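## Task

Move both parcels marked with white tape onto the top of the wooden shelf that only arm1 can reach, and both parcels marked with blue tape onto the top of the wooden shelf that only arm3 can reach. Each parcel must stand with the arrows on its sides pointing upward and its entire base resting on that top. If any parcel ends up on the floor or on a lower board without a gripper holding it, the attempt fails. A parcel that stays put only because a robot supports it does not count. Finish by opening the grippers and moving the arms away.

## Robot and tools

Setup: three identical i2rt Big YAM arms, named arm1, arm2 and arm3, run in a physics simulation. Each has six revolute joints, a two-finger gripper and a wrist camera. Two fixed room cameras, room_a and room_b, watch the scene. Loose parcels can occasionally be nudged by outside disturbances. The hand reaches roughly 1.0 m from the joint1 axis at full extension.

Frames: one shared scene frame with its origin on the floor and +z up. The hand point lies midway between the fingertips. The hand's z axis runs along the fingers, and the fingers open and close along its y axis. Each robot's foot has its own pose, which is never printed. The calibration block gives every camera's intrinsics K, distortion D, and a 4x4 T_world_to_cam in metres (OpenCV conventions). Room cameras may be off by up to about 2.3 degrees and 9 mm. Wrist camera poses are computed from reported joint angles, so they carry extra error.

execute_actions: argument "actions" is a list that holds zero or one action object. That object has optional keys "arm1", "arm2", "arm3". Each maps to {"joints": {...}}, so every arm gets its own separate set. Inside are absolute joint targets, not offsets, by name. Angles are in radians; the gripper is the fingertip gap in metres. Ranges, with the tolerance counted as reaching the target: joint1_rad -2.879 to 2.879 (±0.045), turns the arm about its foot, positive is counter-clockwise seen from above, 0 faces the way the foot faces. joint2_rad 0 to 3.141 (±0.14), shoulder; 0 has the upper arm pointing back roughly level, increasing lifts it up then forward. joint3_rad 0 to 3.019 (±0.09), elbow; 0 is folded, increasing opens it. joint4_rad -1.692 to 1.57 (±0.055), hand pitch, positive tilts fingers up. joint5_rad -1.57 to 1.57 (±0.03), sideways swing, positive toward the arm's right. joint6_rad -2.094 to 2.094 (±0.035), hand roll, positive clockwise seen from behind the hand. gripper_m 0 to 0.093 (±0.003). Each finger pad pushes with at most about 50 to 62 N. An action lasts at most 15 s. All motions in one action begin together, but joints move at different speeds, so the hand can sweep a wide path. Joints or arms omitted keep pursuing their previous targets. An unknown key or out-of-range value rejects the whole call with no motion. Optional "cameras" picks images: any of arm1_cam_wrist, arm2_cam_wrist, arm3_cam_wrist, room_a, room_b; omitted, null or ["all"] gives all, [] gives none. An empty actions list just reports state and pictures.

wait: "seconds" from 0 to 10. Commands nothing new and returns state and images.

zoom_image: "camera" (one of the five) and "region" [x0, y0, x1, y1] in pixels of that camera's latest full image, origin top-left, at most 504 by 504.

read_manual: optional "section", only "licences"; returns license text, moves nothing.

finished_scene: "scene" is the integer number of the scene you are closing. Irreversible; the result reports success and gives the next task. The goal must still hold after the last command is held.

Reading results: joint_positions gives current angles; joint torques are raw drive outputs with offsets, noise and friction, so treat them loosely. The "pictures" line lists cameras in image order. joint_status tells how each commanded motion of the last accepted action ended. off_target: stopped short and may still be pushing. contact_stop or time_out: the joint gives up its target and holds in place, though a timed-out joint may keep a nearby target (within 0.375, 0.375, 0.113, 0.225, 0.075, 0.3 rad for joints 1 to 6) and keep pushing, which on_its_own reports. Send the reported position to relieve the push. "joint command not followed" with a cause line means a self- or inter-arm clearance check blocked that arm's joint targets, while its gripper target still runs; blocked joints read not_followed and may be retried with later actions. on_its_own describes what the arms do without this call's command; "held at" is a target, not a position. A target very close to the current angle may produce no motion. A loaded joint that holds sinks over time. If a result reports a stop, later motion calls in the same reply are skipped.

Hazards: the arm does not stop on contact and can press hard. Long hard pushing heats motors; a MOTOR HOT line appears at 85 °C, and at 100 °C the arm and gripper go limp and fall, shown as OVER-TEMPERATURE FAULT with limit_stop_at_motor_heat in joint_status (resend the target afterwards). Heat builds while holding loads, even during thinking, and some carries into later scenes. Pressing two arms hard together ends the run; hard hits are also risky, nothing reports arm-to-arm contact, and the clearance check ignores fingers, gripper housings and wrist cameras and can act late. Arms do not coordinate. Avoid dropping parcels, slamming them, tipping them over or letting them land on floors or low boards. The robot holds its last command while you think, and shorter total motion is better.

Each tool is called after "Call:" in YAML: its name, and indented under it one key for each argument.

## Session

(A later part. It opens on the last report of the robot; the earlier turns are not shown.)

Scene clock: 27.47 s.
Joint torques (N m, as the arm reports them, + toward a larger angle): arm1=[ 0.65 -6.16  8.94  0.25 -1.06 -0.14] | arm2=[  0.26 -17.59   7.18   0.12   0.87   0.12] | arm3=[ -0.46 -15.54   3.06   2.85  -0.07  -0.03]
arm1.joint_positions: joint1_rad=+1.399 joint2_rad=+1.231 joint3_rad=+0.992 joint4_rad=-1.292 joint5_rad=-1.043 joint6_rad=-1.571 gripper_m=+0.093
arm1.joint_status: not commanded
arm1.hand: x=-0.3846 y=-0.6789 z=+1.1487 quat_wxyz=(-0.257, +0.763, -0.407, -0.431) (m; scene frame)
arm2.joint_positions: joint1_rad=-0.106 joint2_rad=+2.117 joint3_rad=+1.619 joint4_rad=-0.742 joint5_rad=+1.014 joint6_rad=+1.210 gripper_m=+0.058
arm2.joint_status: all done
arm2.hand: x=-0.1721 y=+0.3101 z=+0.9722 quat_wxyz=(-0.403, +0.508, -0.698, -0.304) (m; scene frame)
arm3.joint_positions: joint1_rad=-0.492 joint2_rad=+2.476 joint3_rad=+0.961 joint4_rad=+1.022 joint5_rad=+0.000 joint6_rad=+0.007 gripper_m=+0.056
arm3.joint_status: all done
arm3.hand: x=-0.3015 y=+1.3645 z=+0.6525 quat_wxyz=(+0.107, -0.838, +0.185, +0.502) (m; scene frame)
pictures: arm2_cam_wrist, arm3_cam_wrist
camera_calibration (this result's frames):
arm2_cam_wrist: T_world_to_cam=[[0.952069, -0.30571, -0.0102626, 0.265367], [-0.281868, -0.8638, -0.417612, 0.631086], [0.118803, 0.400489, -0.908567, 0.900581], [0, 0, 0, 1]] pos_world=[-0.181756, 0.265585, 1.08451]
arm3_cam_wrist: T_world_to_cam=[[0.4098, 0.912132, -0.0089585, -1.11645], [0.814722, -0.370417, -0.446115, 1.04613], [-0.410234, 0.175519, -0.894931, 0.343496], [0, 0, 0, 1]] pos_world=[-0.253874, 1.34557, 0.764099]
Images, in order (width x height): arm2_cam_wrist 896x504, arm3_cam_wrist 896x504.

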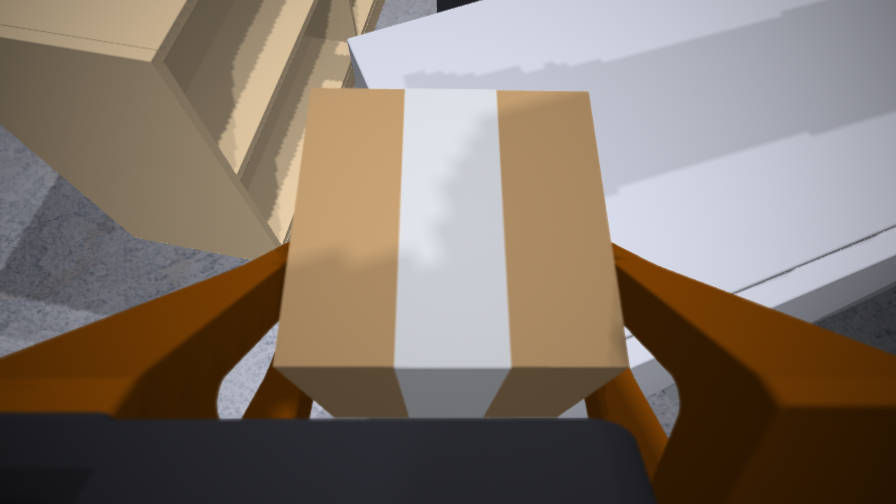

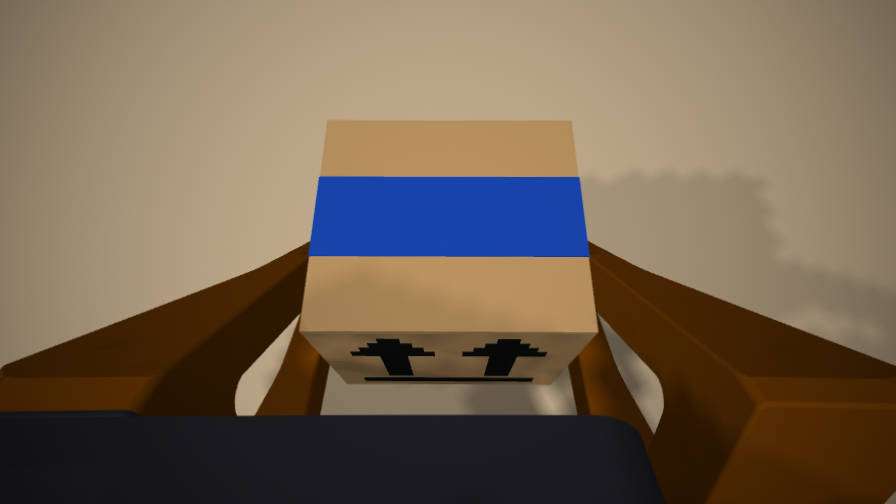

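Call:
execute_actions:
  actions:
    - {"arm2": {"joints": {"joint1_rad": 0.95, "joint2_rad": 2.205, "joint3_rad": 1.586, "joint4_rad": -0.955, "joint5_rad": -0.526, "joint6_rad": 1.582}}, "arm3": {"joints": {"joint2_rad": 2.49, "joint4_rad": 0.99}}}
  cameras: ["arm2_cam_wrist", "arm3_cam_wrist", "arm1_cam_wrist"]

Scene clock: 29.67 s.
Joint torques (N m, as the arm reports them, + toward a larger angle): arm1=[ 0.63 -6.1   8.9   0.28 -1.06 -0.14] | arm2=[  0.57 -18.56   6.17  -0.45  -0.28   0.16] | arm3=[ -0.42 -16.92   3.05   2.32  -0.08  -0.04]
arm1.joint_positions: joint1_rad=+1.399 joint2_rad=+1.231 joint3_rad=+0.992 joint4_rad=-1.292 joint5_rad=-1.043 joint6_rad=-1.571 gripper_m=+0.093
arm1.joint_status: not commanded
arm1.hand: x=-0.3846 y=-0.6789 z=+1.1487 quat_wxyz=(-0.257, +0.763, -0.407, -0.431) (m; scene frame)
arm2.joint_positions: joint1_rad=+0.945 joint2_rad=+2.214 joint3_rad=+1.586 joint4_rad=-0.945 joint5_rad=-0.523 joint6_rad=+1.570 gripper_m=+0.058
arm2.joint_status: all done
arm2.hand: x=-0.1271 y=-0.5289 z=+0.8310 quat_wxyz=(+0.119, +0.844, -0.470, +0.228) (m; scene frame)
arm3.joint_positions: joint1_rad=-0.492 joint2_rad=+2.476 joint3_rad=+0.961 joint4_rad=+0.997 joint5_rad=+0.000 joint6_rad=+0.007 gripper_m=+0.056
arm3.joint_status: all done
arm3.hand: x=-0.2986 y=+1.3632 z=+0.6469 quat_wxyz=(+0.104, -0.845, +0.186, +0.491) (m; scene frame)
pictures: arm1_cam_wrist, arm2_cam_wrist, arm3_cam_wrist
camera_calibration (this result's frames):
arm1_cam_wrist: T_world_to_cam=[[0.845896, 0.532434, 0.0311954, 0.650036], [0.495922, -0.763669, -0.413366, 0.150343], [-0.196267, 0.365135, -0.91003, 1.33939], [0, 0, 0, 1]] pos_world=[-0.361542, -0.720349, 1.26076]
arm2_cam_wrist: T_world_to_cam=[[0.845151, 0.53416, 0.0198276, 0.370156], [0.204415, -0.357255, 0.911363, -0.914559], [0.493897, -0.766186, -0.411125, 0.120225], [0, 0, 0, 1]] pos_world=[-0.185267, -0.432339, 0.875583]
arm3_cam_wrist: T_world_to_cam=[[0.410008, 0.912037, -0.00907548, -1.11622], [0.824983, -0.375079, -0.422751, 1.03518], [-0.388969, 0.165844, -0.9062, 0.36672], [0, 0, 0, 1]] pos_world=[-0.253703, 1.34549, 0.759814]
Images, in order (width x height): arm1_cam_wrist 896x504, arm2_cam_wrist 896x504, arm3_cam_wrist 896x504.

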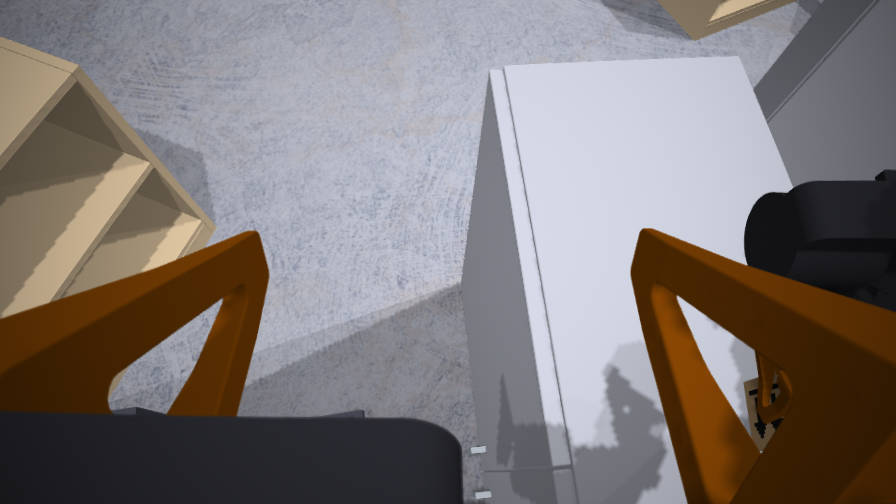

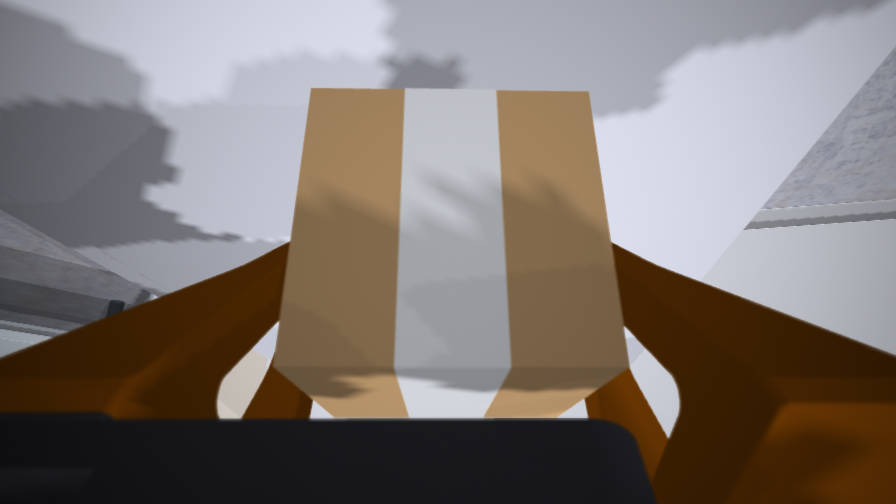

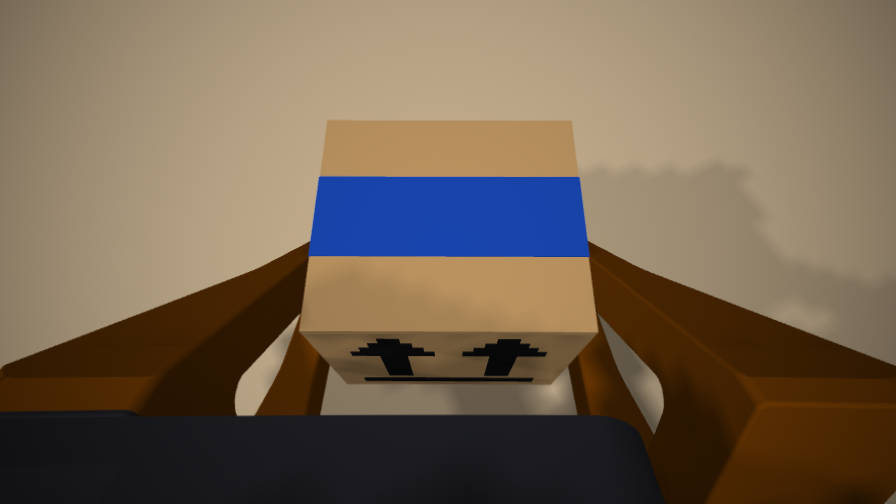

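Call:
execute_actions:
  actions:
    - {"arm2": {"joints": {"joint2_rad": 2.272, "joint4_rad": -0.882}}, "arm3": {"joints": {"joint2_rad": 2.52, "joint4_rad": 1.02}}}
  cameras: ["arm2_cam_wrist", "arm3_cam_wrist"]

Scene clock: 30.83 s.
Joint torques (N m, as the arm reports them, + toward a larger angle): arm1=[ 0.62 -6.17  8.97  0.29 -1.06 -0.14] | arm2=[ -0.14 -17.41   5.92   0.28  -0.26   0.15] | arm3=[ -0.43 -15.08   2.97   3.08  -0.07  -0.02]
arm1.joint_positions: joint1_rad=+1.399 joint2_rad=+1.231 joint3_rad=+0.992 joint4_rad=-1.292 joint5_rad=-1.043 joint6_rad=-1.571 gripper_m=+0.093
arm1.joint_status: not commanded
arm1.hand: x=-0.3846 y=-0.6789 z=+1.1487 quat_wxyz=(-0.257, +0.763, -0.407, -0.431) (m; scene frame)
arm2.joint_positions: joint1_rad=+0.945 joint2_rad=+2.267 joint3_rad=+1.586 joint4_rad=-0.892 joint5_rad=-0.523 joint6_rad=+1.571 gripper_m=+0.058
arm2.joint_status: all done
arm2.hand: x=-0.1278 y=-0.5293 z=+0.7997 quat_wxyz=(+0.119, +0.844, -0.470, +0.229) (m; scene frame)
arm3.joint_positions: joint1_rad=-0.492 joint2_rad=+2.486 joint3_rad=+0.961 joint4_rad=+1.006 joint5_rad=+0.000 joint6_rad=+0.006 gripper_m=+0.056
arm3.joint_status: all done
arm3.hand: x=-0.2966 y=+1.3623 z=+0.6431 quat_wxyz=(+0.105, -0.845, +0.186, +0.490) (m; scene frame)
pictures: arm2_cam_wrist, arm3_cam_wrist
camera_calibration (this result's frames):
arm2_cam_wrist: T_world_to_cam=[[0.845323, 0.53388, 0.0200154, 0.371309], [0.203966, -0.357124, 0.911515, -0.886124], [0.493788, -0.766442, -0.410779, 0.106935], [0, 0, 0, 1]] pos_world=[-0.18594, -0.432732, 0.84421]
arm3_cam_wrist: T_world_to_cam=[[0.409498, 0.912275, -0.00808594, -1.11736], [0.825663, -0.374361, -0.422059, 1.03034], [-0.388061, 0.166156, -0.906532, 0.364195], [0, 0, 0, 1]] pos_world=[-0.251828, 1.34454, 0.755984]
Images, in order (width x height): arm2_cam_wrist 896x504, arm3_cam_wrist 896x504.

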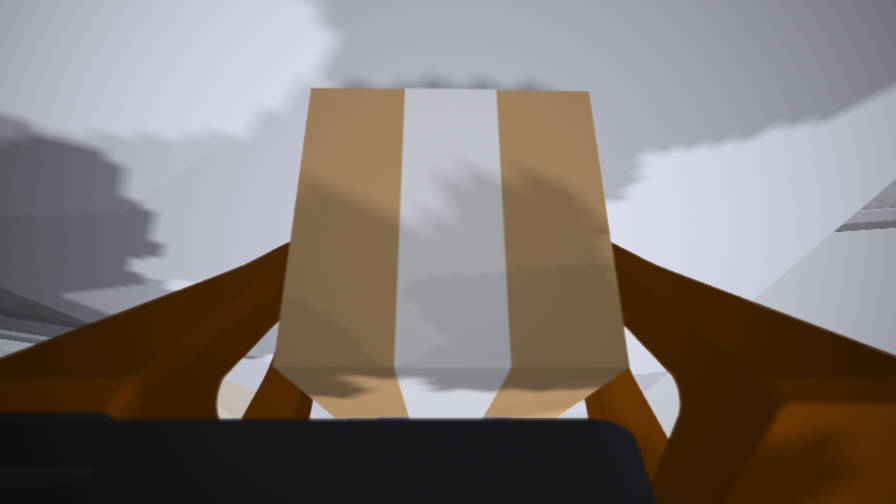

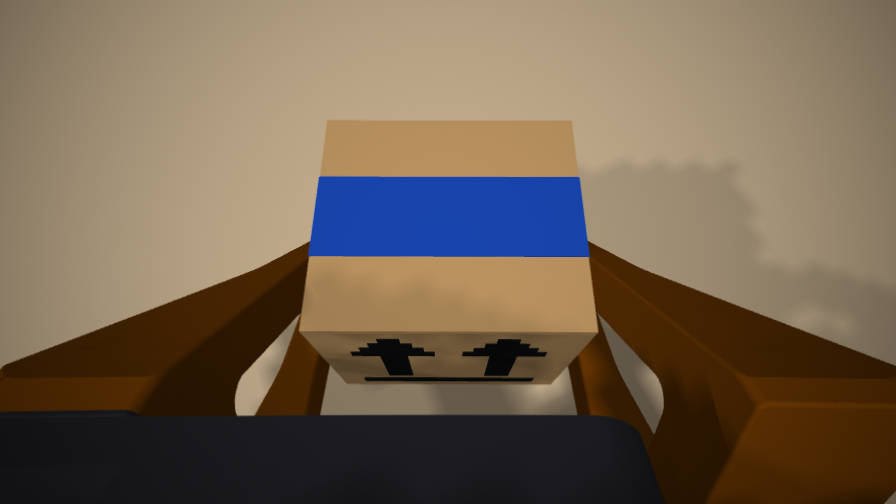

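Call:
execute_actions:
  actions:
    - {"arm2": {"joints": {"joint2_rad": 2.267, "gripper_m": 0.093}}, "arm3": {"joints": {"joint2_rad": 2.50, "joint4_rad": 0.98}}}
  cameras: ["arm2_cam_wrist", "arm3_cam_wrist"]

Scene clock: 31.63 s.
Joint torques (N m, as the arm reports them, + toward a larger angle): arm1=[ 0.62 -6.13  8.94  0.26 -1.06 -0.14] | arm2=[  0.07 -18.1    5.95   0.3   -0.23   0.15] | arm3=[ -0.52 -17.01   2.97   1.71  -0.07   0.01]
arm1.joint_positions: joint1_rad=+1.399 joint2_rad=+1.231 joint3_rad=+0.992 joint4_rad=-1.292 joint5_rad=-1.043 joint6_rad=-1.571 gripper_m=+0.093
arm1.joint_status: not commanded
arm1.hand: x=-0.3846 y=-0.6789 z=+1.1487 quat_wxyz=(-0.257, +0.763, -0.407, -0.431) (m; scene frame)
arm2.joint_positions: joint1_rad=+0.945 joint2_rad=+2.267 joint3_rad=+1.586 joint4_rad=-0.892 joint5_rad=-0.524 joint6_rad=+1.571 gripper_m=+0.093
arm2.joint_status: all done
arm2.hand: x=-0.1277 y=-0.5294 z=+0.7997 quat_wxyz=(+0.119, +0.844, -0.470, +0.229) (m; scene frame)
arm3.joint_positions: joint1_rad=-0.492 joint2_rad=+2.486 joint3_rad=+0.961 joint4_rad=+1.003 joint5_rad=+0.000 joint6_rad=+0.002 gripper_m=+0.056
arm3.joint_status: all done
arm3.hand: x=-0.2963 y=+1.3622 z=+0.6424 quat_wxyz=(+0.105, -0.846, +0.184, +0.489) (m; scene frame)
pictures: arm2_cam_wrist, arm3_cam_wrist
camera_calibration (this result's frames):
arm2_cam_wrist: T_world_to_cam=[[0.845494, 0.533602, 0.0202017, 0.371035], [0.203331, -0.356699, 0.911823, -0.886333], [0.493757, -0.766834, -0.410085, 0.106092], [0, 0, 0, 1]] pos_world=[-0.185872, -0.432785, 0.84419]
arm3_cam_wrist: T_world_to_cam=[[0.407962, 0.912985, -0.00512755, -1.12068], [0.827989, -0.372337, -0.419284, 1.02587], [-0.384709, 0.166807, -0.90784, 0.364712], [0, 0, 0, 1]] pos_world=[-0.251909, 1.3443, 0.755487]
Images, in order (width x height): arm2_cam_wrist 896x504, arm3_cam_wrist 896x504.

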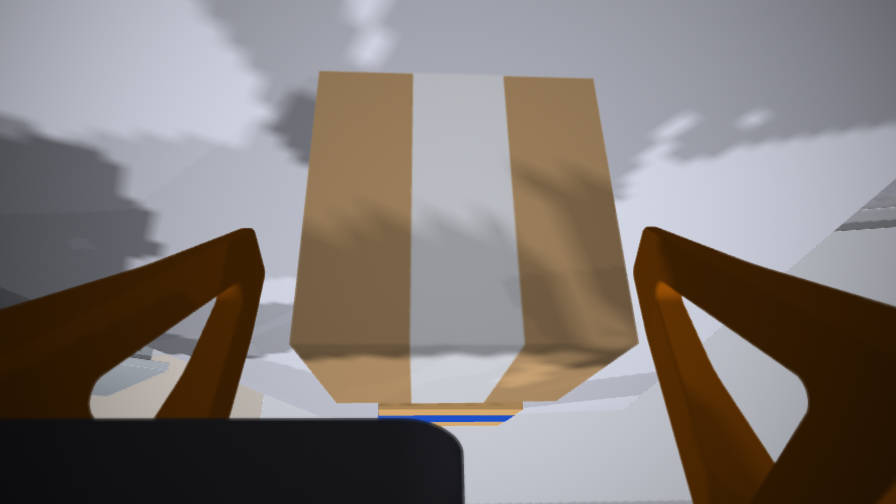

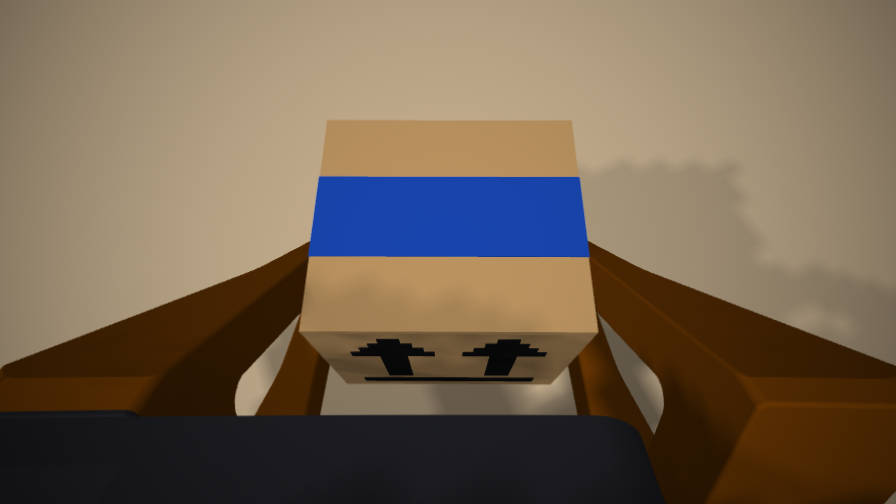

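Call:
execute_actions:
  actions:
    - {"arm2": {"joints": {"joint2_rad": 2.13, "joint4_rad": -1.035}}, "arm3": {"joints": {"joint2_rad": 2.486, "joint4_rad": 1.005, "gripper_m": 0.093}}}
  cameras: ["arm2_cam_wrist", "arm3_cam_wrist"]

Scene clock: 33.50 s.
Joint torques (N m, as the arm reports them, + toward a larger angle): arm1=[ 0.73 -6.18  8.94  0.28 -1.06 -0.13] | arm2=[  0.03 -16.27   6.94  -0.41  -0.19   0.14] | arm3=[ -0.42 -18.09   3.11   2.61  -0.07   0.02]
arm1.joint_positions: joint1_rad=+1.399 joint2_rad=+1.231 joint3_rad=+0.992 joint4_rad=-1.292 joint5_rad=-1.043 joint6_rad=-1.571 gripper_m=+0.093
arm1.joint_status: not commanded
arm1.hand: x=-0.3846 y=-0.6789 z=+1.1487 quat_wxyz=(-0.257, +0.763, -0.407, -0.431) (m; scene frame)
arm2.joint_positions: joint1_rad=+0.945 joint2_rad=+2.111 joint3_rad=+1.582 joint4_rad=-1.025 joint5_rad=-0.525 joint6_rad=+1.571 gripper_m=+0.093
arm2.joint_status: all done
arm2.hand: x=-0.1246 y=-0.5279 z=+0.8906 quat_wxyz=(+0.128, +0.845, -0.468, +0.225) (m; scene frame)
arm3.joint_positions: joint1_rad=-0.492 joint2_rad=+2.486 joint3_rad=+0.961 joint4_rad=+1.003 joint5_rad=+0.000 joint6_rad=+0.002 gripper_m=+0.093
arm3.joint_status: all done
arm3.hand: x=-0.2963 y=+1.3622 z=+0.6424 quat_wxyz=(+0.105, -0.846, +0.184, +0.489) (m; scene frame)
pictures: arm2_cam_wrist, arm3_cam_wrist
camera_calibration (this result's frames):
arm2_cam_wrist: T_world_to_cam=[[0.845642, 0.53375, 0.000742483, 0.383173], [0.217843, -0.346408, 0.91244, -0.962621], [0.487271, -0.771436, -0.409211, 0.138988], [0, 0, 0, 1]] pos_world=[-0.182051, -0.430758, 0.934924]
arm3_cam_wrist: T_world_to_cam=[[0.407789, 0.913064, -0.00479717, -1.12105], [0.828117, -0.372053, -0.419283, 1.02552], [-0.384617, 0.167006, -0.907843, 0.364469], [0, 0, 0, 1]] pos_world=[-0.251921, 1.34427, 0.755488]
Images, in order (width x height): arm2_cam_wrist 896x504, arm3_cam_wrist 896x504.

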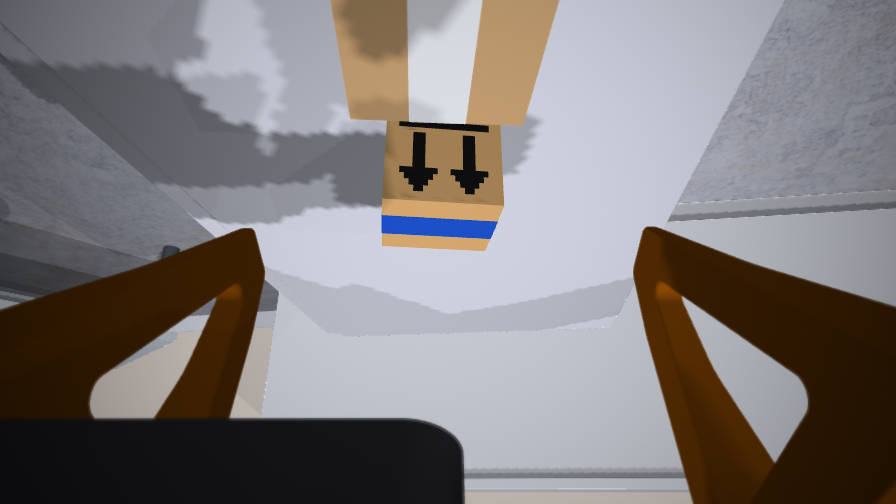

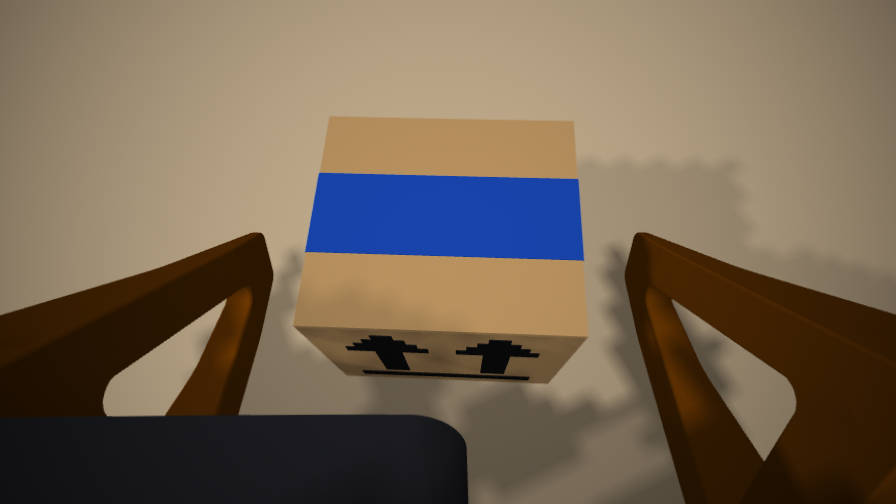

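Call:
execute_actions:
  actions:
    - {"arm2": {"joints": {"joint1_rad": 1.285, "joint3_rad": 1.798, "joint4_rad": -1.245, "joint5_rad": 0.0, "joint6_rad": 2.055}}, "arm3": {"joints": {"joint2_rad": 1.9}}}
  cameras: ["arm2_cam_wrist"]

Scene clock: 35.67 s.
Joint torques (N m, as the arm reports them, + toward a larger angle): arm1=[ 0.73 -6.21  8.94  0.27 -1.06 -0.14] | arm2=[ -0.17 -17.64   8.93  -0.54   0.24   0.15] | arm3=[ -0.45 -15.01   8.11   2.59  -0.07   0.01]
arm1.joint_positions: joint1_rad=+1.399 joint2_rad=+1.231 joint3_rad=+0.992 joint4_rad=-1.292 joint5_rad=-1.043 joint6_rad=-1.571 gripper_m=+0.093
arm1.joint_status: not commanded
arm1.hand: x=-0.3846 y=-0.6789 z=+1.1487 quat_wxyz=(-0.257, +0.763, -0.407, -0.431) (m; scene frame)
arm2.joint_positions: joint1_rad=+1.281 joint2_rad=+2.123 joint3_rad=+1.773 joint4_rad=-1.235 joint5_rad=+0.000 joint6_rad=+2.044 gripper_m=+0.093
arm2.joint_status: all done
arm2.hand: x=-0.0511 y=-0.6271 z=+0.9260 quat_wxyz=(-0.013, +0.839, -0.543, +0.002) (m; scene frame)
arm3.joint_positions: joint1_rad=-0.492 joint2_rad=+1.878 joint3_rad=+0.961 joint4_rad=+1.005 joint5_rad=+0.000 joint6_rad=+0.002 gripper_m=+0.093
arm3.joint_status: all done
arm3.hand: x=-0.3736 y=+1.3974 z=+1.0283 quat_wxyz=(+0.155, -0.660, +0.144, +0.720) (m; scene frame)
pictures: arm2_cam_wrist
camera_calibration (this result's frames):
arm2_cam_wrist: T_world_to_cam=[[0.911418, 0.410282, 0.03141, 0.271491], [0.318409, -0.751557, 0.577736, -0.984259], [0.260641, -0.516557, -0.815619, 0.565637], [0, 0, 0, 1]] pos_world=[-0.0814735, -0.55893, 1.02146]
Images, in order (width x height): arm2_cam_wrist 896x504.

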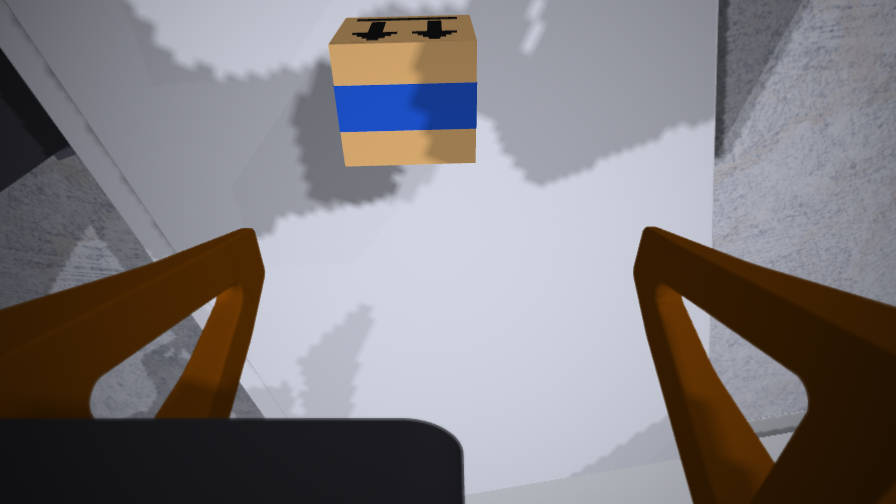

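Call:
execute_actions:
  actions:
    - {"arm2": {"joints": {"joint1_rad": 1.27, "joint2_rad": 2.243, "joint3_rad": 1.738, "joint4_rad": -1.047}}, "arm3": {"joints": {"joint1_rad": 0.3, "joint2_rad": 1.5, "joint3_rad": 1.1, "joint4_rad": 0.0}}}
  cameras: ["arm2_cam_wrist"]

Scene clock: 38.20 s.
Joint torques (N m, as the arm reports them, + toward a larger angle): arm1=[ 0.65 -6.06  8.94  0.29 -1.06 -0.14] | arm2=[ -0.6  -19.47   7.01   0.25   0.23   0.15] | arm3=[ -0.71 -12.03  10.78   2.3    0.01   0.01]
arm1.joint_positions: joint1_rad=+1.399 joint2_rad=+1.231 joint3_rad=+0.992 joint4_rad=-1.292 joint5_rad=-1.043 joint6_rad=-1.571 gripper_m=+0.093
arm1.joint_status: not commanded
arm1.hand: x=-0.3846 y=-0.6789 z=+1.1487 quat_wxyz=(-0.257, +0.763, -0.407, -0.431) (m; scene frame)
arm2.joint_positions: joint1_rad=+1.277 joint2_rad=+2.250 joint3_rad=+1.732 joint4_rad=-1.058 joint5_rad=+0.000 joint6_rad=+2.044 gripper_m=+0.093
arm2.joint_status: all done
arm2.hand: x=-0.0585 y=-0.6320 z=+0.8327 quat_wxyz=(-0.008, +0.838, -0.545, +0.002) (m; scene frame)
arm3.joint_positions: joint1_rad=+0.306 joint2_rad=+1.480 joint3_rad=+1.096 joint4_rad=+0.009 joint5_rad=-0.002 joint6_rad=+0.002 gripper_m=+0.093
arm3.joint_status: all done
arm3.hand: x=-0.3508 y=+0.8846 z=+1.1200 quat_wxyz=(-0.106, -0.813, -0.152, +0.552) (m; scene frame)
pictures: arm2_cam_wrist
camera_calibration (this result's frames):
arm2_cam_wrist: T_world_to_cam=[[0.9136, 0.405929, 0.023578, 0.287078], [0.31789, -0.749208, 0.581063, -0.932954], [0.253535, -0.523364, -0.813517, 0.482536], [0, 0, 0, 1]] pos_world=[-0.0880368, -0.562968, 0.927887]
Images, in order (width x height): arm2_cam_wrist 896x504.

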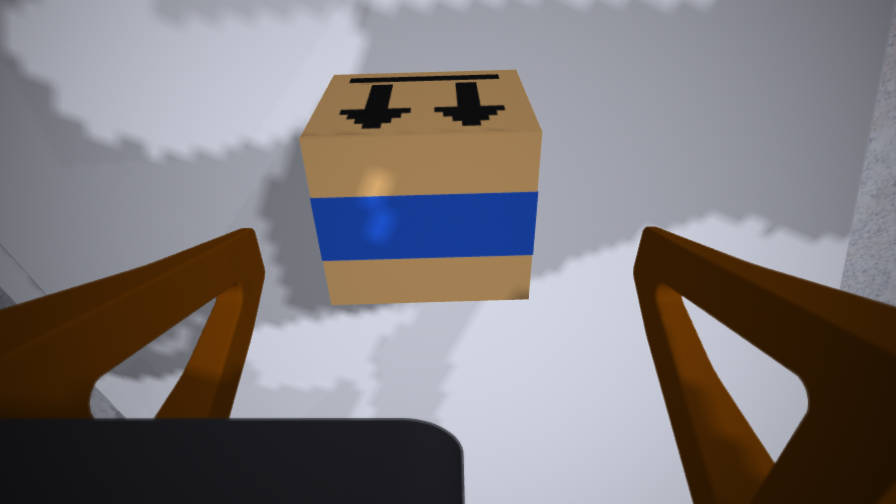

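Call:
execute_actions:
  actions:
    - {"arm2": {"joints": {"joint2_rad": 2.322, "joint4_rad": -0.957}}, "arm3": {"joints": {"joint1_rad": 1.0, "joint2_rad": 1.25, "joint3_rad": 1.15, "joint4_rad": -0.8}}}
  cameras: ["arm2_cam_wrist"]

Scene clock: 39.83 s.
Joint torques (N m, as the arm reports them, + toward a larger angle): arm1=[ 0.76 -5.99  8.93  0.28 -1.06 -0.14] | arm2=[ -0.63 -19.11   6.74   0.3    0.23   0.15] | arm3=[-0.41 -8.62 12.57  1.83 -0.01  0.01]
arm1.joint_positions: joint1_rad=+1.399 joint2_rad=+1.231 joint3_rad=+0.992 joint4_rad=-1.292 joint5_rad=-1.043 joint6_rad=-1.571 gripper_m=+0.093
arm1.joint_status: not commanded
arm1.hand: x=-0.3846 y=-0.6789 z=+1.1487 quat_wxyz=(-0.257, +0.763, -0.407, -0.431) (m; scene frame)
arm2.joint_positions: joint1_rad=+1.277 joint2_rad=+2.316 joint3_rad=+1.732 joint4_rad=-0.967 joint5_rad=+0.000 joint6_rad=+2.044 gripper_m=+0.093
arm2.joint_status: all done
arm2.hand: x=-0.0639 y=-0.6387 z=+0.7919 quat_wxyz=(+0.004, +0.838, -0.545, +0.001) (m; scene frame)
arm3.joint_positions: joint1_rad=+1.002 joint2_rad=+1.233 joint3_rad=+1.124 joint4_rad=-0.791 joint5_rad=-0.002 joint6_rad=+0.002 gripper_m=+0.093
arm3.joint_status: all done
arm3.hand: x=+0.0058 y=+0.6845 z=+1.1159 quat_wxyz=(-0.169, -0.813, -0.480, +0.282) (m; scene frame)
pictures: arm2_cam_wrist
camera_calibration (this result's frames):
arm2_cam_wrist: T_world_to_cam=[[0.913815, 0.40613, 0.000813923, 0.313805], [0.327282, -0.737586, 0.590639, -0.912146], [0.240476, -0.539468, -0.806936, 0.430874], [0, 0, 0, 1]] pos_world=[-0.0918459, -0.567788, 0.886181]
Images, in order (width x height): arm2_cam_wrist 896x504.

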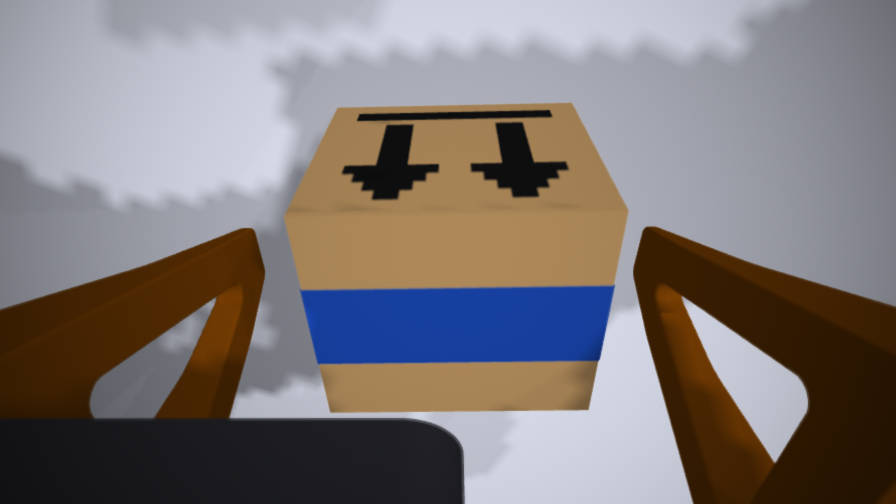

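Call:
execute_actions:
  actions:
    - {"arm2": {"joints": {"gripper_m": 0.04}}}
  cameras: []

Call:
execute_actions:
  actions:
    - {"arm2": {"joints": {"joint2_rad": 2.16, "joint4_rad": -1.13}}, "arm3": {"joints": {"joint1_rad": 1.66, "joint2_rad": 1.0, "joint3_rad": 1.15, "joint4_rad": -1.4}}}
  cameras: ["arm2_cam_wrist"]

Scene clock: 40.63 s.
Joint torques (N m, as the arm reports them, + toward a larger angle): arm1=[ 0.7  -6.11  8.91  0.28 -1.06 -0.14] | arm2=[ -0.62 -18.52   6.8    0.26   0.23   0.14] | arm3=[-0.42 -8.73 12.6   1.82 -0.01  0.01]
arm1.joint_positions: joint1_rad=+1.399 joint2_rad=+1.231 joint3_rad=+0.992 joint4_rad=-1.292 joint5_rad=-1.043 joint6_rad=-1.571 gripper_m=+0.093
arm1.joint_status: not commanded
arm1.hand: x=-0.3846 y=-0.6789 z=+1.1487 quat_wxyz=(-0.257, +0.763, -0.407, -0.431) (m; scene frame)
arm2.joint_positions: joint1_rad=+1.277 joint2_rad=+2.316 joint3_rad=+1.732 joint4_rad=-0.966 joint5_rad=+0.000 joint6_rad=+2.044 gripper_m=+0.055
arm2.joint_status: gripper_m off_target (ended at +0.055, target +0.040)
arm2.hand: x=-0.0639 y=-0.6387 z=+0.7919 quat_wxyz=(+0.005, +0.838, -0.546, +0.001) (m; scene frame)
arm3.joint_positions: joint1_rad=+1.002 joint2_rad=+1.233 joint3_rad=+1.124 joint4_rad=-0.791 joint5_rad=-0.002 joint6_rad=+0.002 gripper_m=+0.093
arm3.joint_status: not commanded
arm3.hand: x=+0.0058 y=+0.6845 z=+1.1159 quat_wxyz=(-0.169, -0.813, -0.480, +0.282) (m; scene frame)
pictures: none
No camera images: the call's "cameras" was empty. Leave "cameras" out to get every camera's image.

Scene clock: 41.90 s.
Joint torques (N m, as the arm reports them, + toward a larger angle): arm1=[ 0.68 -6.1   8.97  0.29 -1.06 -0.14] | arm2=[ -0.6  -17.06   7.65  -0.44   0.23   0.14] | arm3=[-0.07 -3.59 12.13  1.29 -0.05  0.01]
arm1.joint_positions: joint1_rad=+1.399 joint2_rad=+1.231 joint3_rad=+0.992 joint4_rad=-1.292 joint5_rad=-1.043 joint6_rad=-1.571 gripper_m=+0.093
arm1.joint_status: not commanded
arm1.hand: x=-0.3846 y=-0.6789 z=+1.1487 quat_wxyz=(-0.257, +0.763, -0.407, -0.431) (m; scene frame)
arm2.joint_positions: joint1_rad=+1.277 joint2_rad=+2.146 joint3_rad=+1.729 joint4_rad=-1.120 joint5_rad=+0.000 joint6_rad=+2.044 gripper_m=+0.055
arm2.joint_status: all done
arm2.hand: x=-0.0587 y=-0.6320 z=+0.8964 quat_wxyz=(+0.011, +0.838, -0.546, +0.000) (m; scene frame)
arm3.joint_positions: joint1_rad=+1.658 joint2_rad=+0.984 joint3_rad=+1.124 joint4_rad=-1.391 joint5_rad=-0.001 joint6_rad=+0.002 gripper_m=+0.093
arm3.joint_status: all done
arm3.hand: x=+0.2927 y=+0.7957 z=+1.1435 quat_wxyz=(-0.121, -0.644, -0.749, +0.103) (m; scene frame)
pictures: arm2_cam_wrist
camera_calibration (this result's frames):
arm2_cam_wrist: T_world_to_cam=[[0.913934, 0.405702, -0.0114139, 0.317017], [0.332107, -0.731388, 0.595631, -0.970922], [0.233301, -0.548158, -0.803177, 0.508262], [0, 0, 0, 1]] pos_world=[-0.0858603, -0.560127, 0.990155]
Images, in order (width x height): arm2_cam_wrist 896x504.

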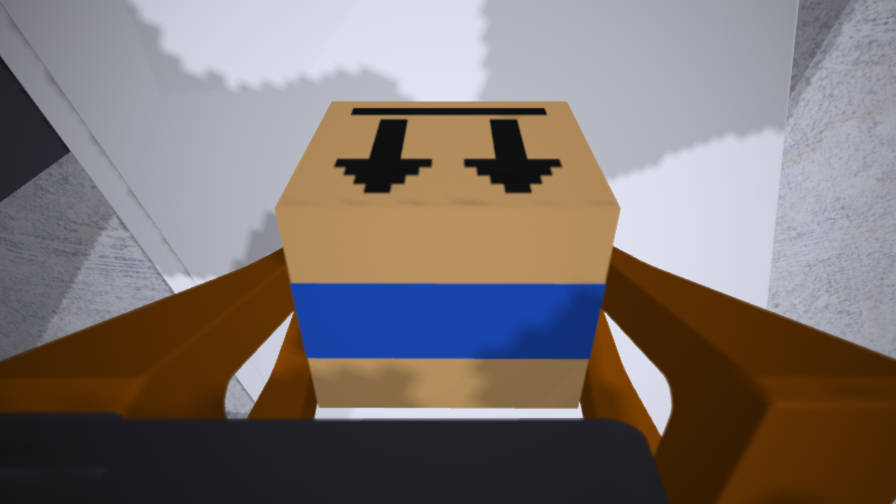

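Call:
execute_actions:
  actions:
    - {"arm2": {"joints": {"joint1_rad": -1.163, "joint6_rad": -0.14}}, "arm1": {"joints": {"joint1_rad": 1.418, "joint2_rad": 2.29, "joint3_rad": 1.725, "joint4_rad": -0.965}}}
  cameras: ["arm1_cam_wrist", "arm2_cam_wrist"]

Scene clock: 45.20 s.
Joint torques (N m, as the arm reports them, + toward a larger angle): arm1=[  1.53 -22.84   9.55   0.56  -0.93  -0.12] | arm2=[ -1.06 -17.42   7.79  -0.28   0.07  -0.15] | arm3=[-0.1  -3.97 12.06  1.29 -0.05  0.01]
arm1.joint_positions: joint1_rad=+1.405 joint2_rad=+2.299 joint3_rad=+1.690 joint4_rad=-0.967 joint5_rad=-1.046 joint6_rad=-1.572 gripper_m=+0.093
arm1.joint_status: all done
arm1.hand: x=-0.1349 y=-0.5131 z=+0.8791 quat_wxyz=(-0.240, +0.759, -0.414, -0.442) (m; scene frame)
arm2.joint_positions: joint1_rad=-1.159 joint2_rad=+2.149 joint3_rad=+1.729 joint4_rad=-1.120 joint5_rad=+0.001 joint6_rad=-0.129 gripper_m=+0.055
arm2.joint_status: all done
arm2.hand: x=+0.3307 y=+0.5088 z=+0.9069 quat_wxyz=(-0.018, +0.759, -0.651, -0.009) (m; scene frame)
arm3.joint_positions: joint1_rad=+1.658 joint2_rad=+0.984 joint3_rad=+1.124 joint4_rad=-1.391 joint5_rad=-0.001 joint6_rad=+0.002 gripper_m=+0.093
arm3.joint_status: not commanded
arm3.hand: x=+0.2927 y=+0.7957 z=+1.1435 quat_wxyz=(-0.121, -0.644, -0.749, +0.103) (m; scene frame)
pictures: arm1_cam_wrist, arm2_cam_wrist
camera_calibration (this result's frames):
arm1_cam_wrist: T_world_to_cam=[[0.842892, 0.537949, -0.0120296, 0.399317], [0.484975, -0.769194, -0.416101, 0.0397602], [-0.233094, 0.344894, -0.909239, 1.06644], [0, 0, 0, 1]] pos_world=[-0.107283, -0.552036, 0.990995]
arm2_cam_wrist: T_world_to_cam=[[0.987888, 0.153508, 0.0226529, -0.42867], [0.115227, -0.823502, 0.555488, -0.117118], [0.103927, -0.54615, -0.831216, 1.11842], [0, 0, 0, 1]] pos_world=[0.320739, 0.580183, 1.00442]
Images, in order (width x height): arm1_cam_wrist 896x504, arm2_cam_wrist 896x504.

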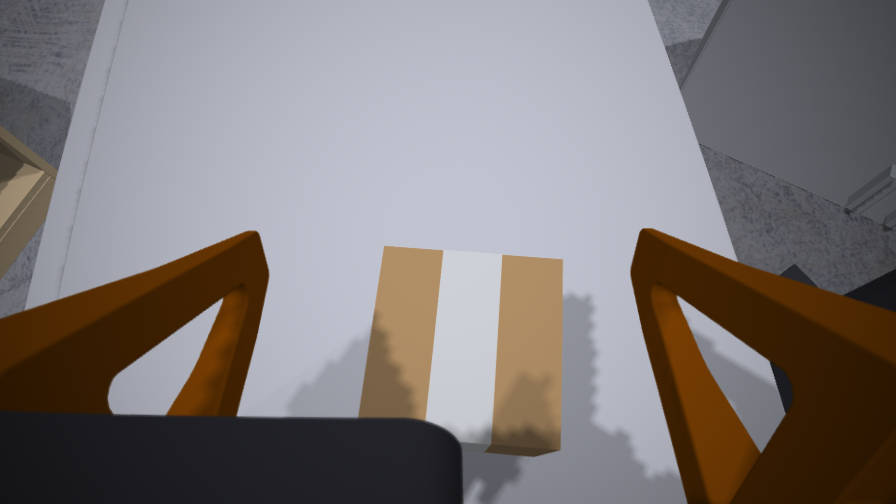

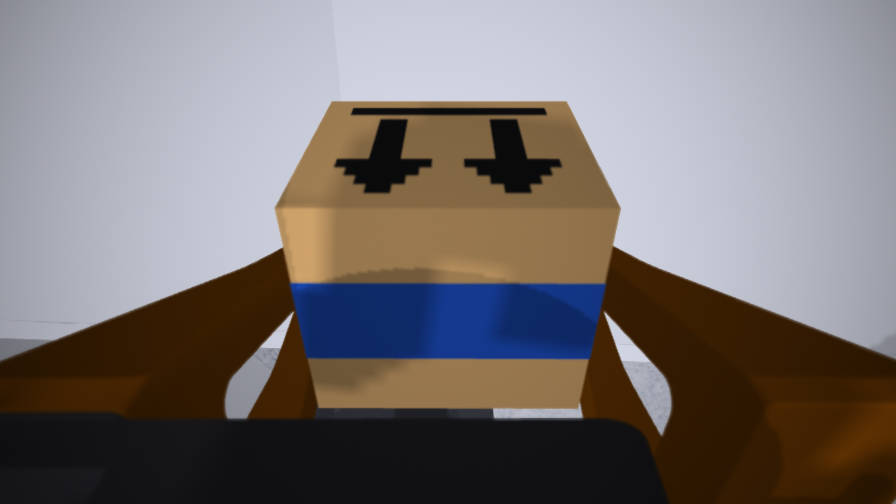

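Call:
execute_actions:
  actions: []

Scene clock: 45.93 s.
Joint torques (N m, as the arm reports them, + toward a larger angle): arm1=[  1.26 -22.9    9.48   0.51  -0.92  -0.13] | arm2=[ -0.28 -17.46   7.77  -0.26   0.07  -0.13] | arm3=[-0.18 -3.97 12.07  1.29 -0.05  0.01]
arm1.joint_positions: joint1_rad=+1.405 joint2_rad=+2.299 joint3_rad=+1.690 joint4_rad=-0.967 joint5_rad=-1.046 joint6_rad=-1.572 gripper_m=+0.093
arm1.joint_status: all done
arm1.hand: x=-0.1349 y=-0.5131 z=+0.8791 quat_wxyz=(-0.240, +0.759, -0.414, -0.442) (m; scene frame)
arm2.joint_positions: joint1_rad=-1.159 joint2_rad=+2.149 joint3_rad=+1.729 joint4_rad=-1.120 joint5_rad=+0.001 joint6_rad=-0.129 gripper_m=+0.055
arm2.joint_status: all done
arm2.hand: x=+0.3307 y=+0.5088 z=+0.9069 quat_wxyz=(-0.018, +0.759, -0.651, -0.009) (m; scene frame)
arm3.joint_positions: joint1_rad=+1.658 joint2_rad=+0.984 joint3_rad=+1.124 joint4_rad=-1.391 joint5_rad=-0.001 joint6_rad=+0.002 gripper_m=+0.093
arm3.joint_status: not commanded
arm3.hand: x=+0.2927 y=+0.7957 z=+1.1435 quat_wxyz=(-0.121, -0.644, -0.749, +0.103) (m; scene frame)
pictures: arm1_cam_wrist, arm2_cam_wrist, arm3_cam_wrist, room_a, room_b
camera_calibration (this result's frames):
arm1_cam_wrist: T_world_to_cam=[[0.842892, 0.537949, -0.0120296, 0.399317], [0.484975, -0.769194, -0.416101, 0.0397602], [-0.233094, 0.344894, -0.909239, 1.06644], [0, 0, 0, 1]] pos_world=[-0.107283, -0.552036, 0.990995]
arm2_cam_wrist: T_world_to_cam=[[0.987888, 0.153508, 0.0226529, -0.42867], [0.115227, -0.823502, 0.555488, -0.117118], [0.103927, -0.54615, -0.831216, 1.11842], [0, 0, 0, 1]] pos_world=[0.320739, 0.580183, 1.00442]
arm3_cam_wrist: T_world_to_cam=[[-0.987987, -0.154261, -0.00920608, 0.42121], [-0.150258, 0.945015, 0.290462, -1.03615], [-0.0361071, 0.288356, -0.956842, 0.99798], [0, 0, 0, 1]] pos_world=[0.296495, 0.756379, 1.25975]
Images, in order (width x height): arm1_cam_wrist 896x504, arm2_cam_wrist 896x504, arm3_cam_wrist 896x504, room_a 896x504, room_b 896x504.

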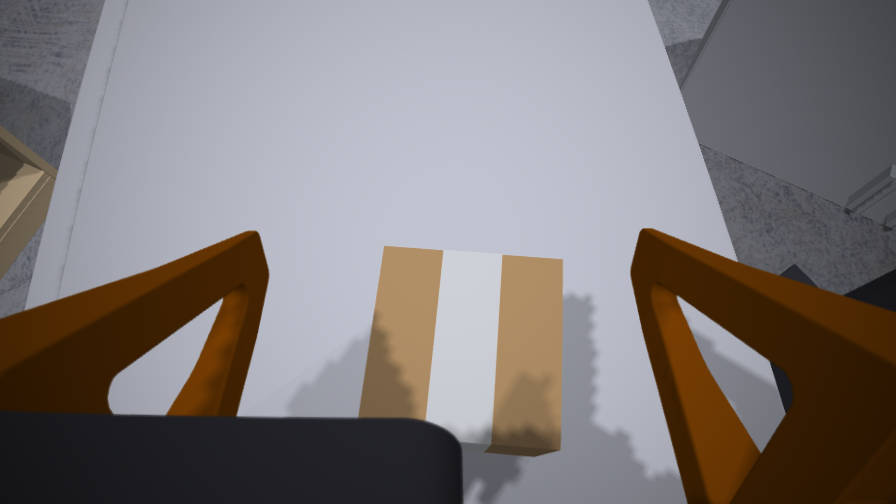

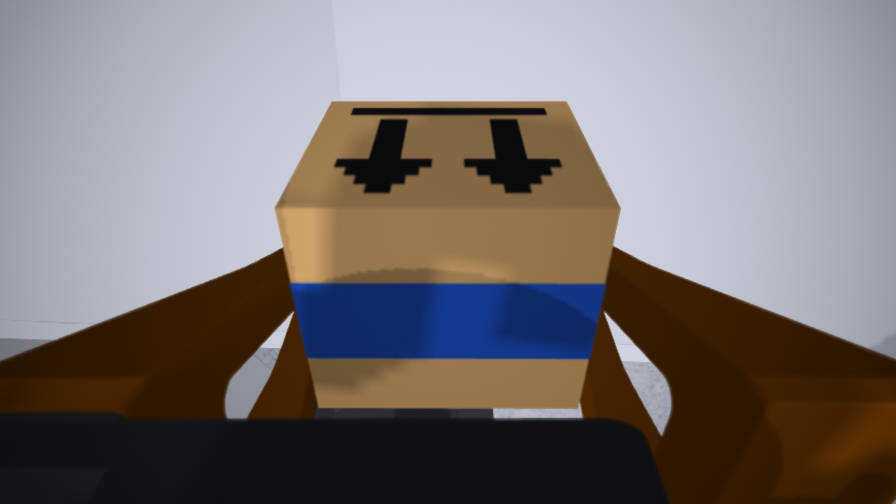

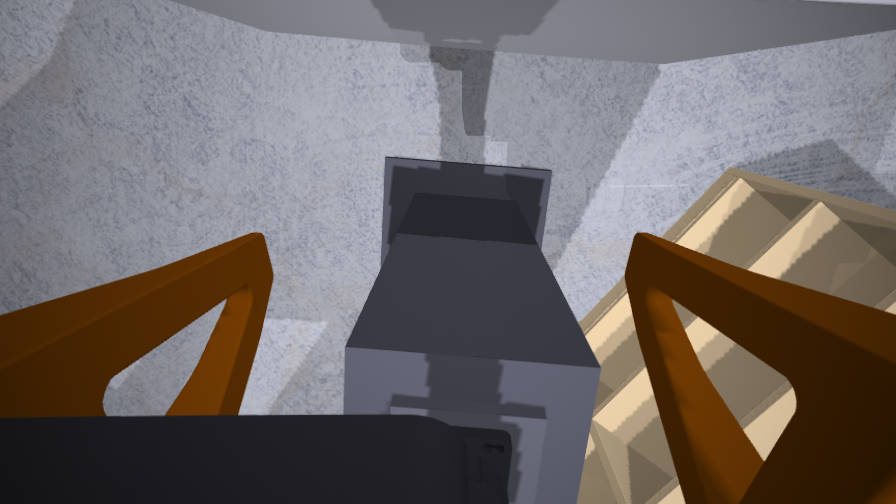

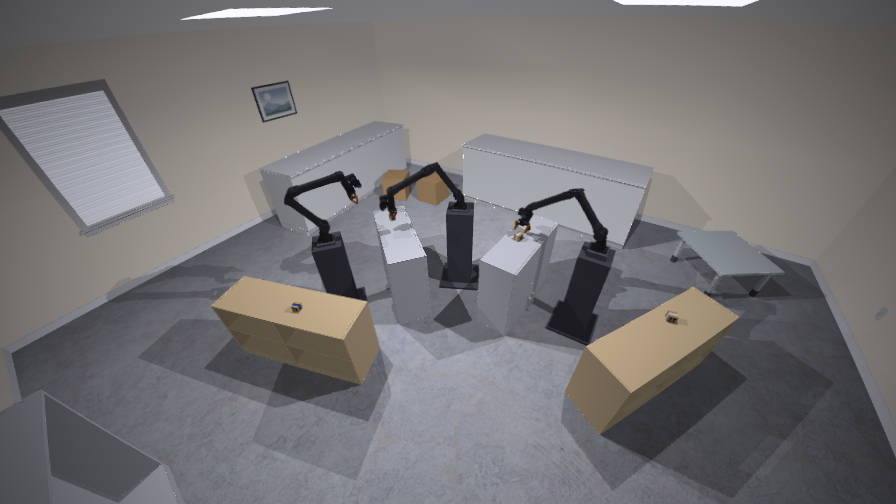

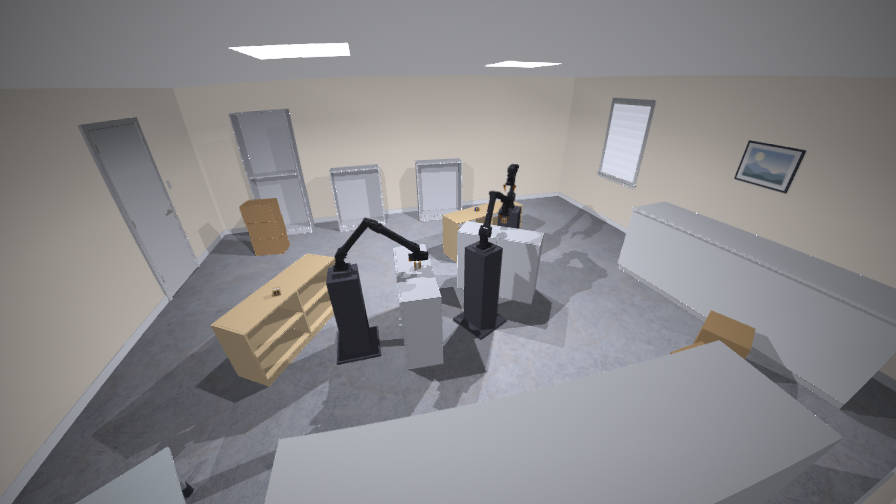

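Call:
execute_actions:
  actions:
    - {"arm1":{"joints":{"joint1_rad":1.39,"joint2_rad":2.42,"joint3_rad":1.745,"joint4_rad":-0.865}},"arm2":{"joints":{"joint2_rad":2.33,"joint4_rad":-0.962}}}
  cameras: ["arm1_cam_wrist","arm2_cam_wrist"]

Scene clock: 48.17 s.
Joint torques (N m, as the arm reports them, + toward a larger angle): arm1=[ -0.89 -21.06   8.05   0.79  -0.92  -0.13] | arm2=[ -0.49 -18.73   7.12   0.29   0.06  -0.13] | arm3=[-0.16 -4.01 12.07  1.28 -0.05  0.01]
arm1.joint_positions: joint1_rad=+1.405 joint2_rad=+2.402 joint3_rad=+1.724 joint4_rad=-0.872 joint5_rad=-1.046 joint6_rad=-1.572 gripper_m=+0.093
arm1.joint_status: all done
arm1.hand: x=-0.1258 y=-0.5068 z=+0.8256 quat_wxyz=(-0.249, +0.762, -0.408, -0.437) (m; scene frame)
arm2.joint_positions: joint1_rad=-1.161 joint2_rad=+2.332 joint3_rad=+1.729 joint4_rad=-0.972 joint5_rad=+0.002 joint6_rad=-0.129 gripper_m=+0.055
arm2.joint_status: all done
arm2.hand: x=+0.3330 y=+0.5135 z=+0.7930 quat_wxyz=(-0.005, +0.759, -0.651, +0.003) (m; scene frame)
arm3.joint_positions: joint1_rad=+1.658 joint2_rad=+0.984 joint3_rad=+1.124 joint4_rad=-1.391 joint5_rad=-0.001 joint6_rad=+0.002 gripper_m=+0.093
arm3.joint_status: not commanded
arm3.hand: x=+0.2927 y=+0.7957 z=+1.1435 quat_wxyz=(-0.121, -0.644, -0.749, +0.103) (m; scene frame)
pictures: arm1_cam_wrist, arm2_cam_wrist
camera_calibration (this result's frames):
arm1_cam_wrist: T_world_to_cam=[[0.842981, 0.537783, 0.0131462, 0.366732], [0.493638, -0.763609, -0.4162, 0.0219871], [-0.213787, 0.357338, -0.909178, 1.02646], [0, 0, 0, 1]] pos_world=[-0.100557, -0.547228, 0.937569]
arm2_cam_wrist: T_world_to_cam=[[0.988138, 0.152409, 0.0188605, -0.425541], [0.112817, -0.803736, 0.584193, -0.0823142], [0.104195, -0.575135, -0.811396, 1.02512], [0, 0, 0, 1]] pos_world=[0.322967, 0.588278, 0.887888]
Images, in order (width x height): arm1_cam_wrist 896x504, arm2_cam_wrist 896x504.

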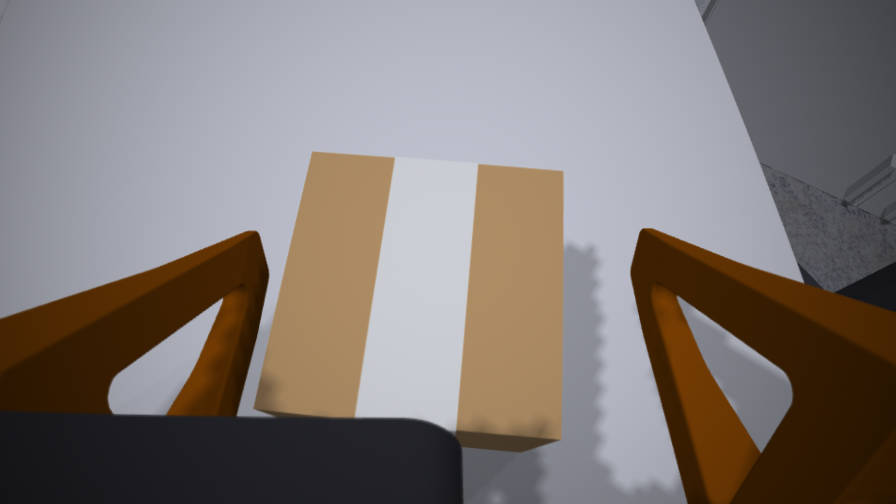

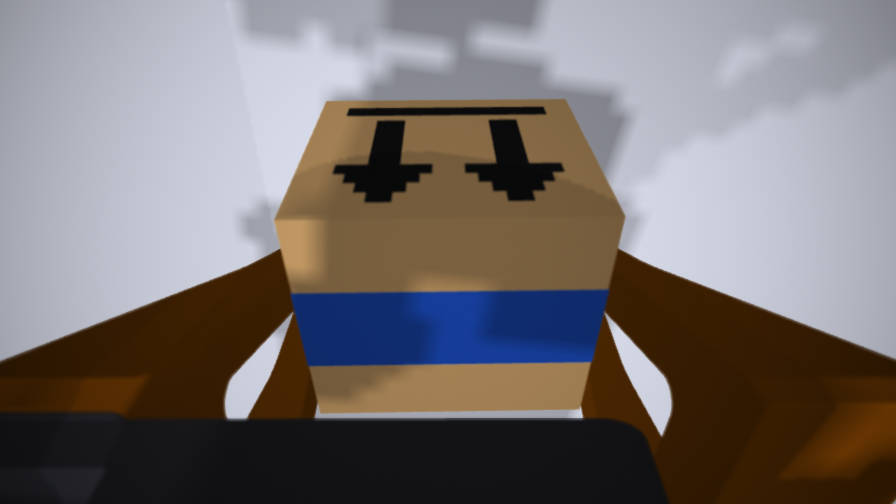

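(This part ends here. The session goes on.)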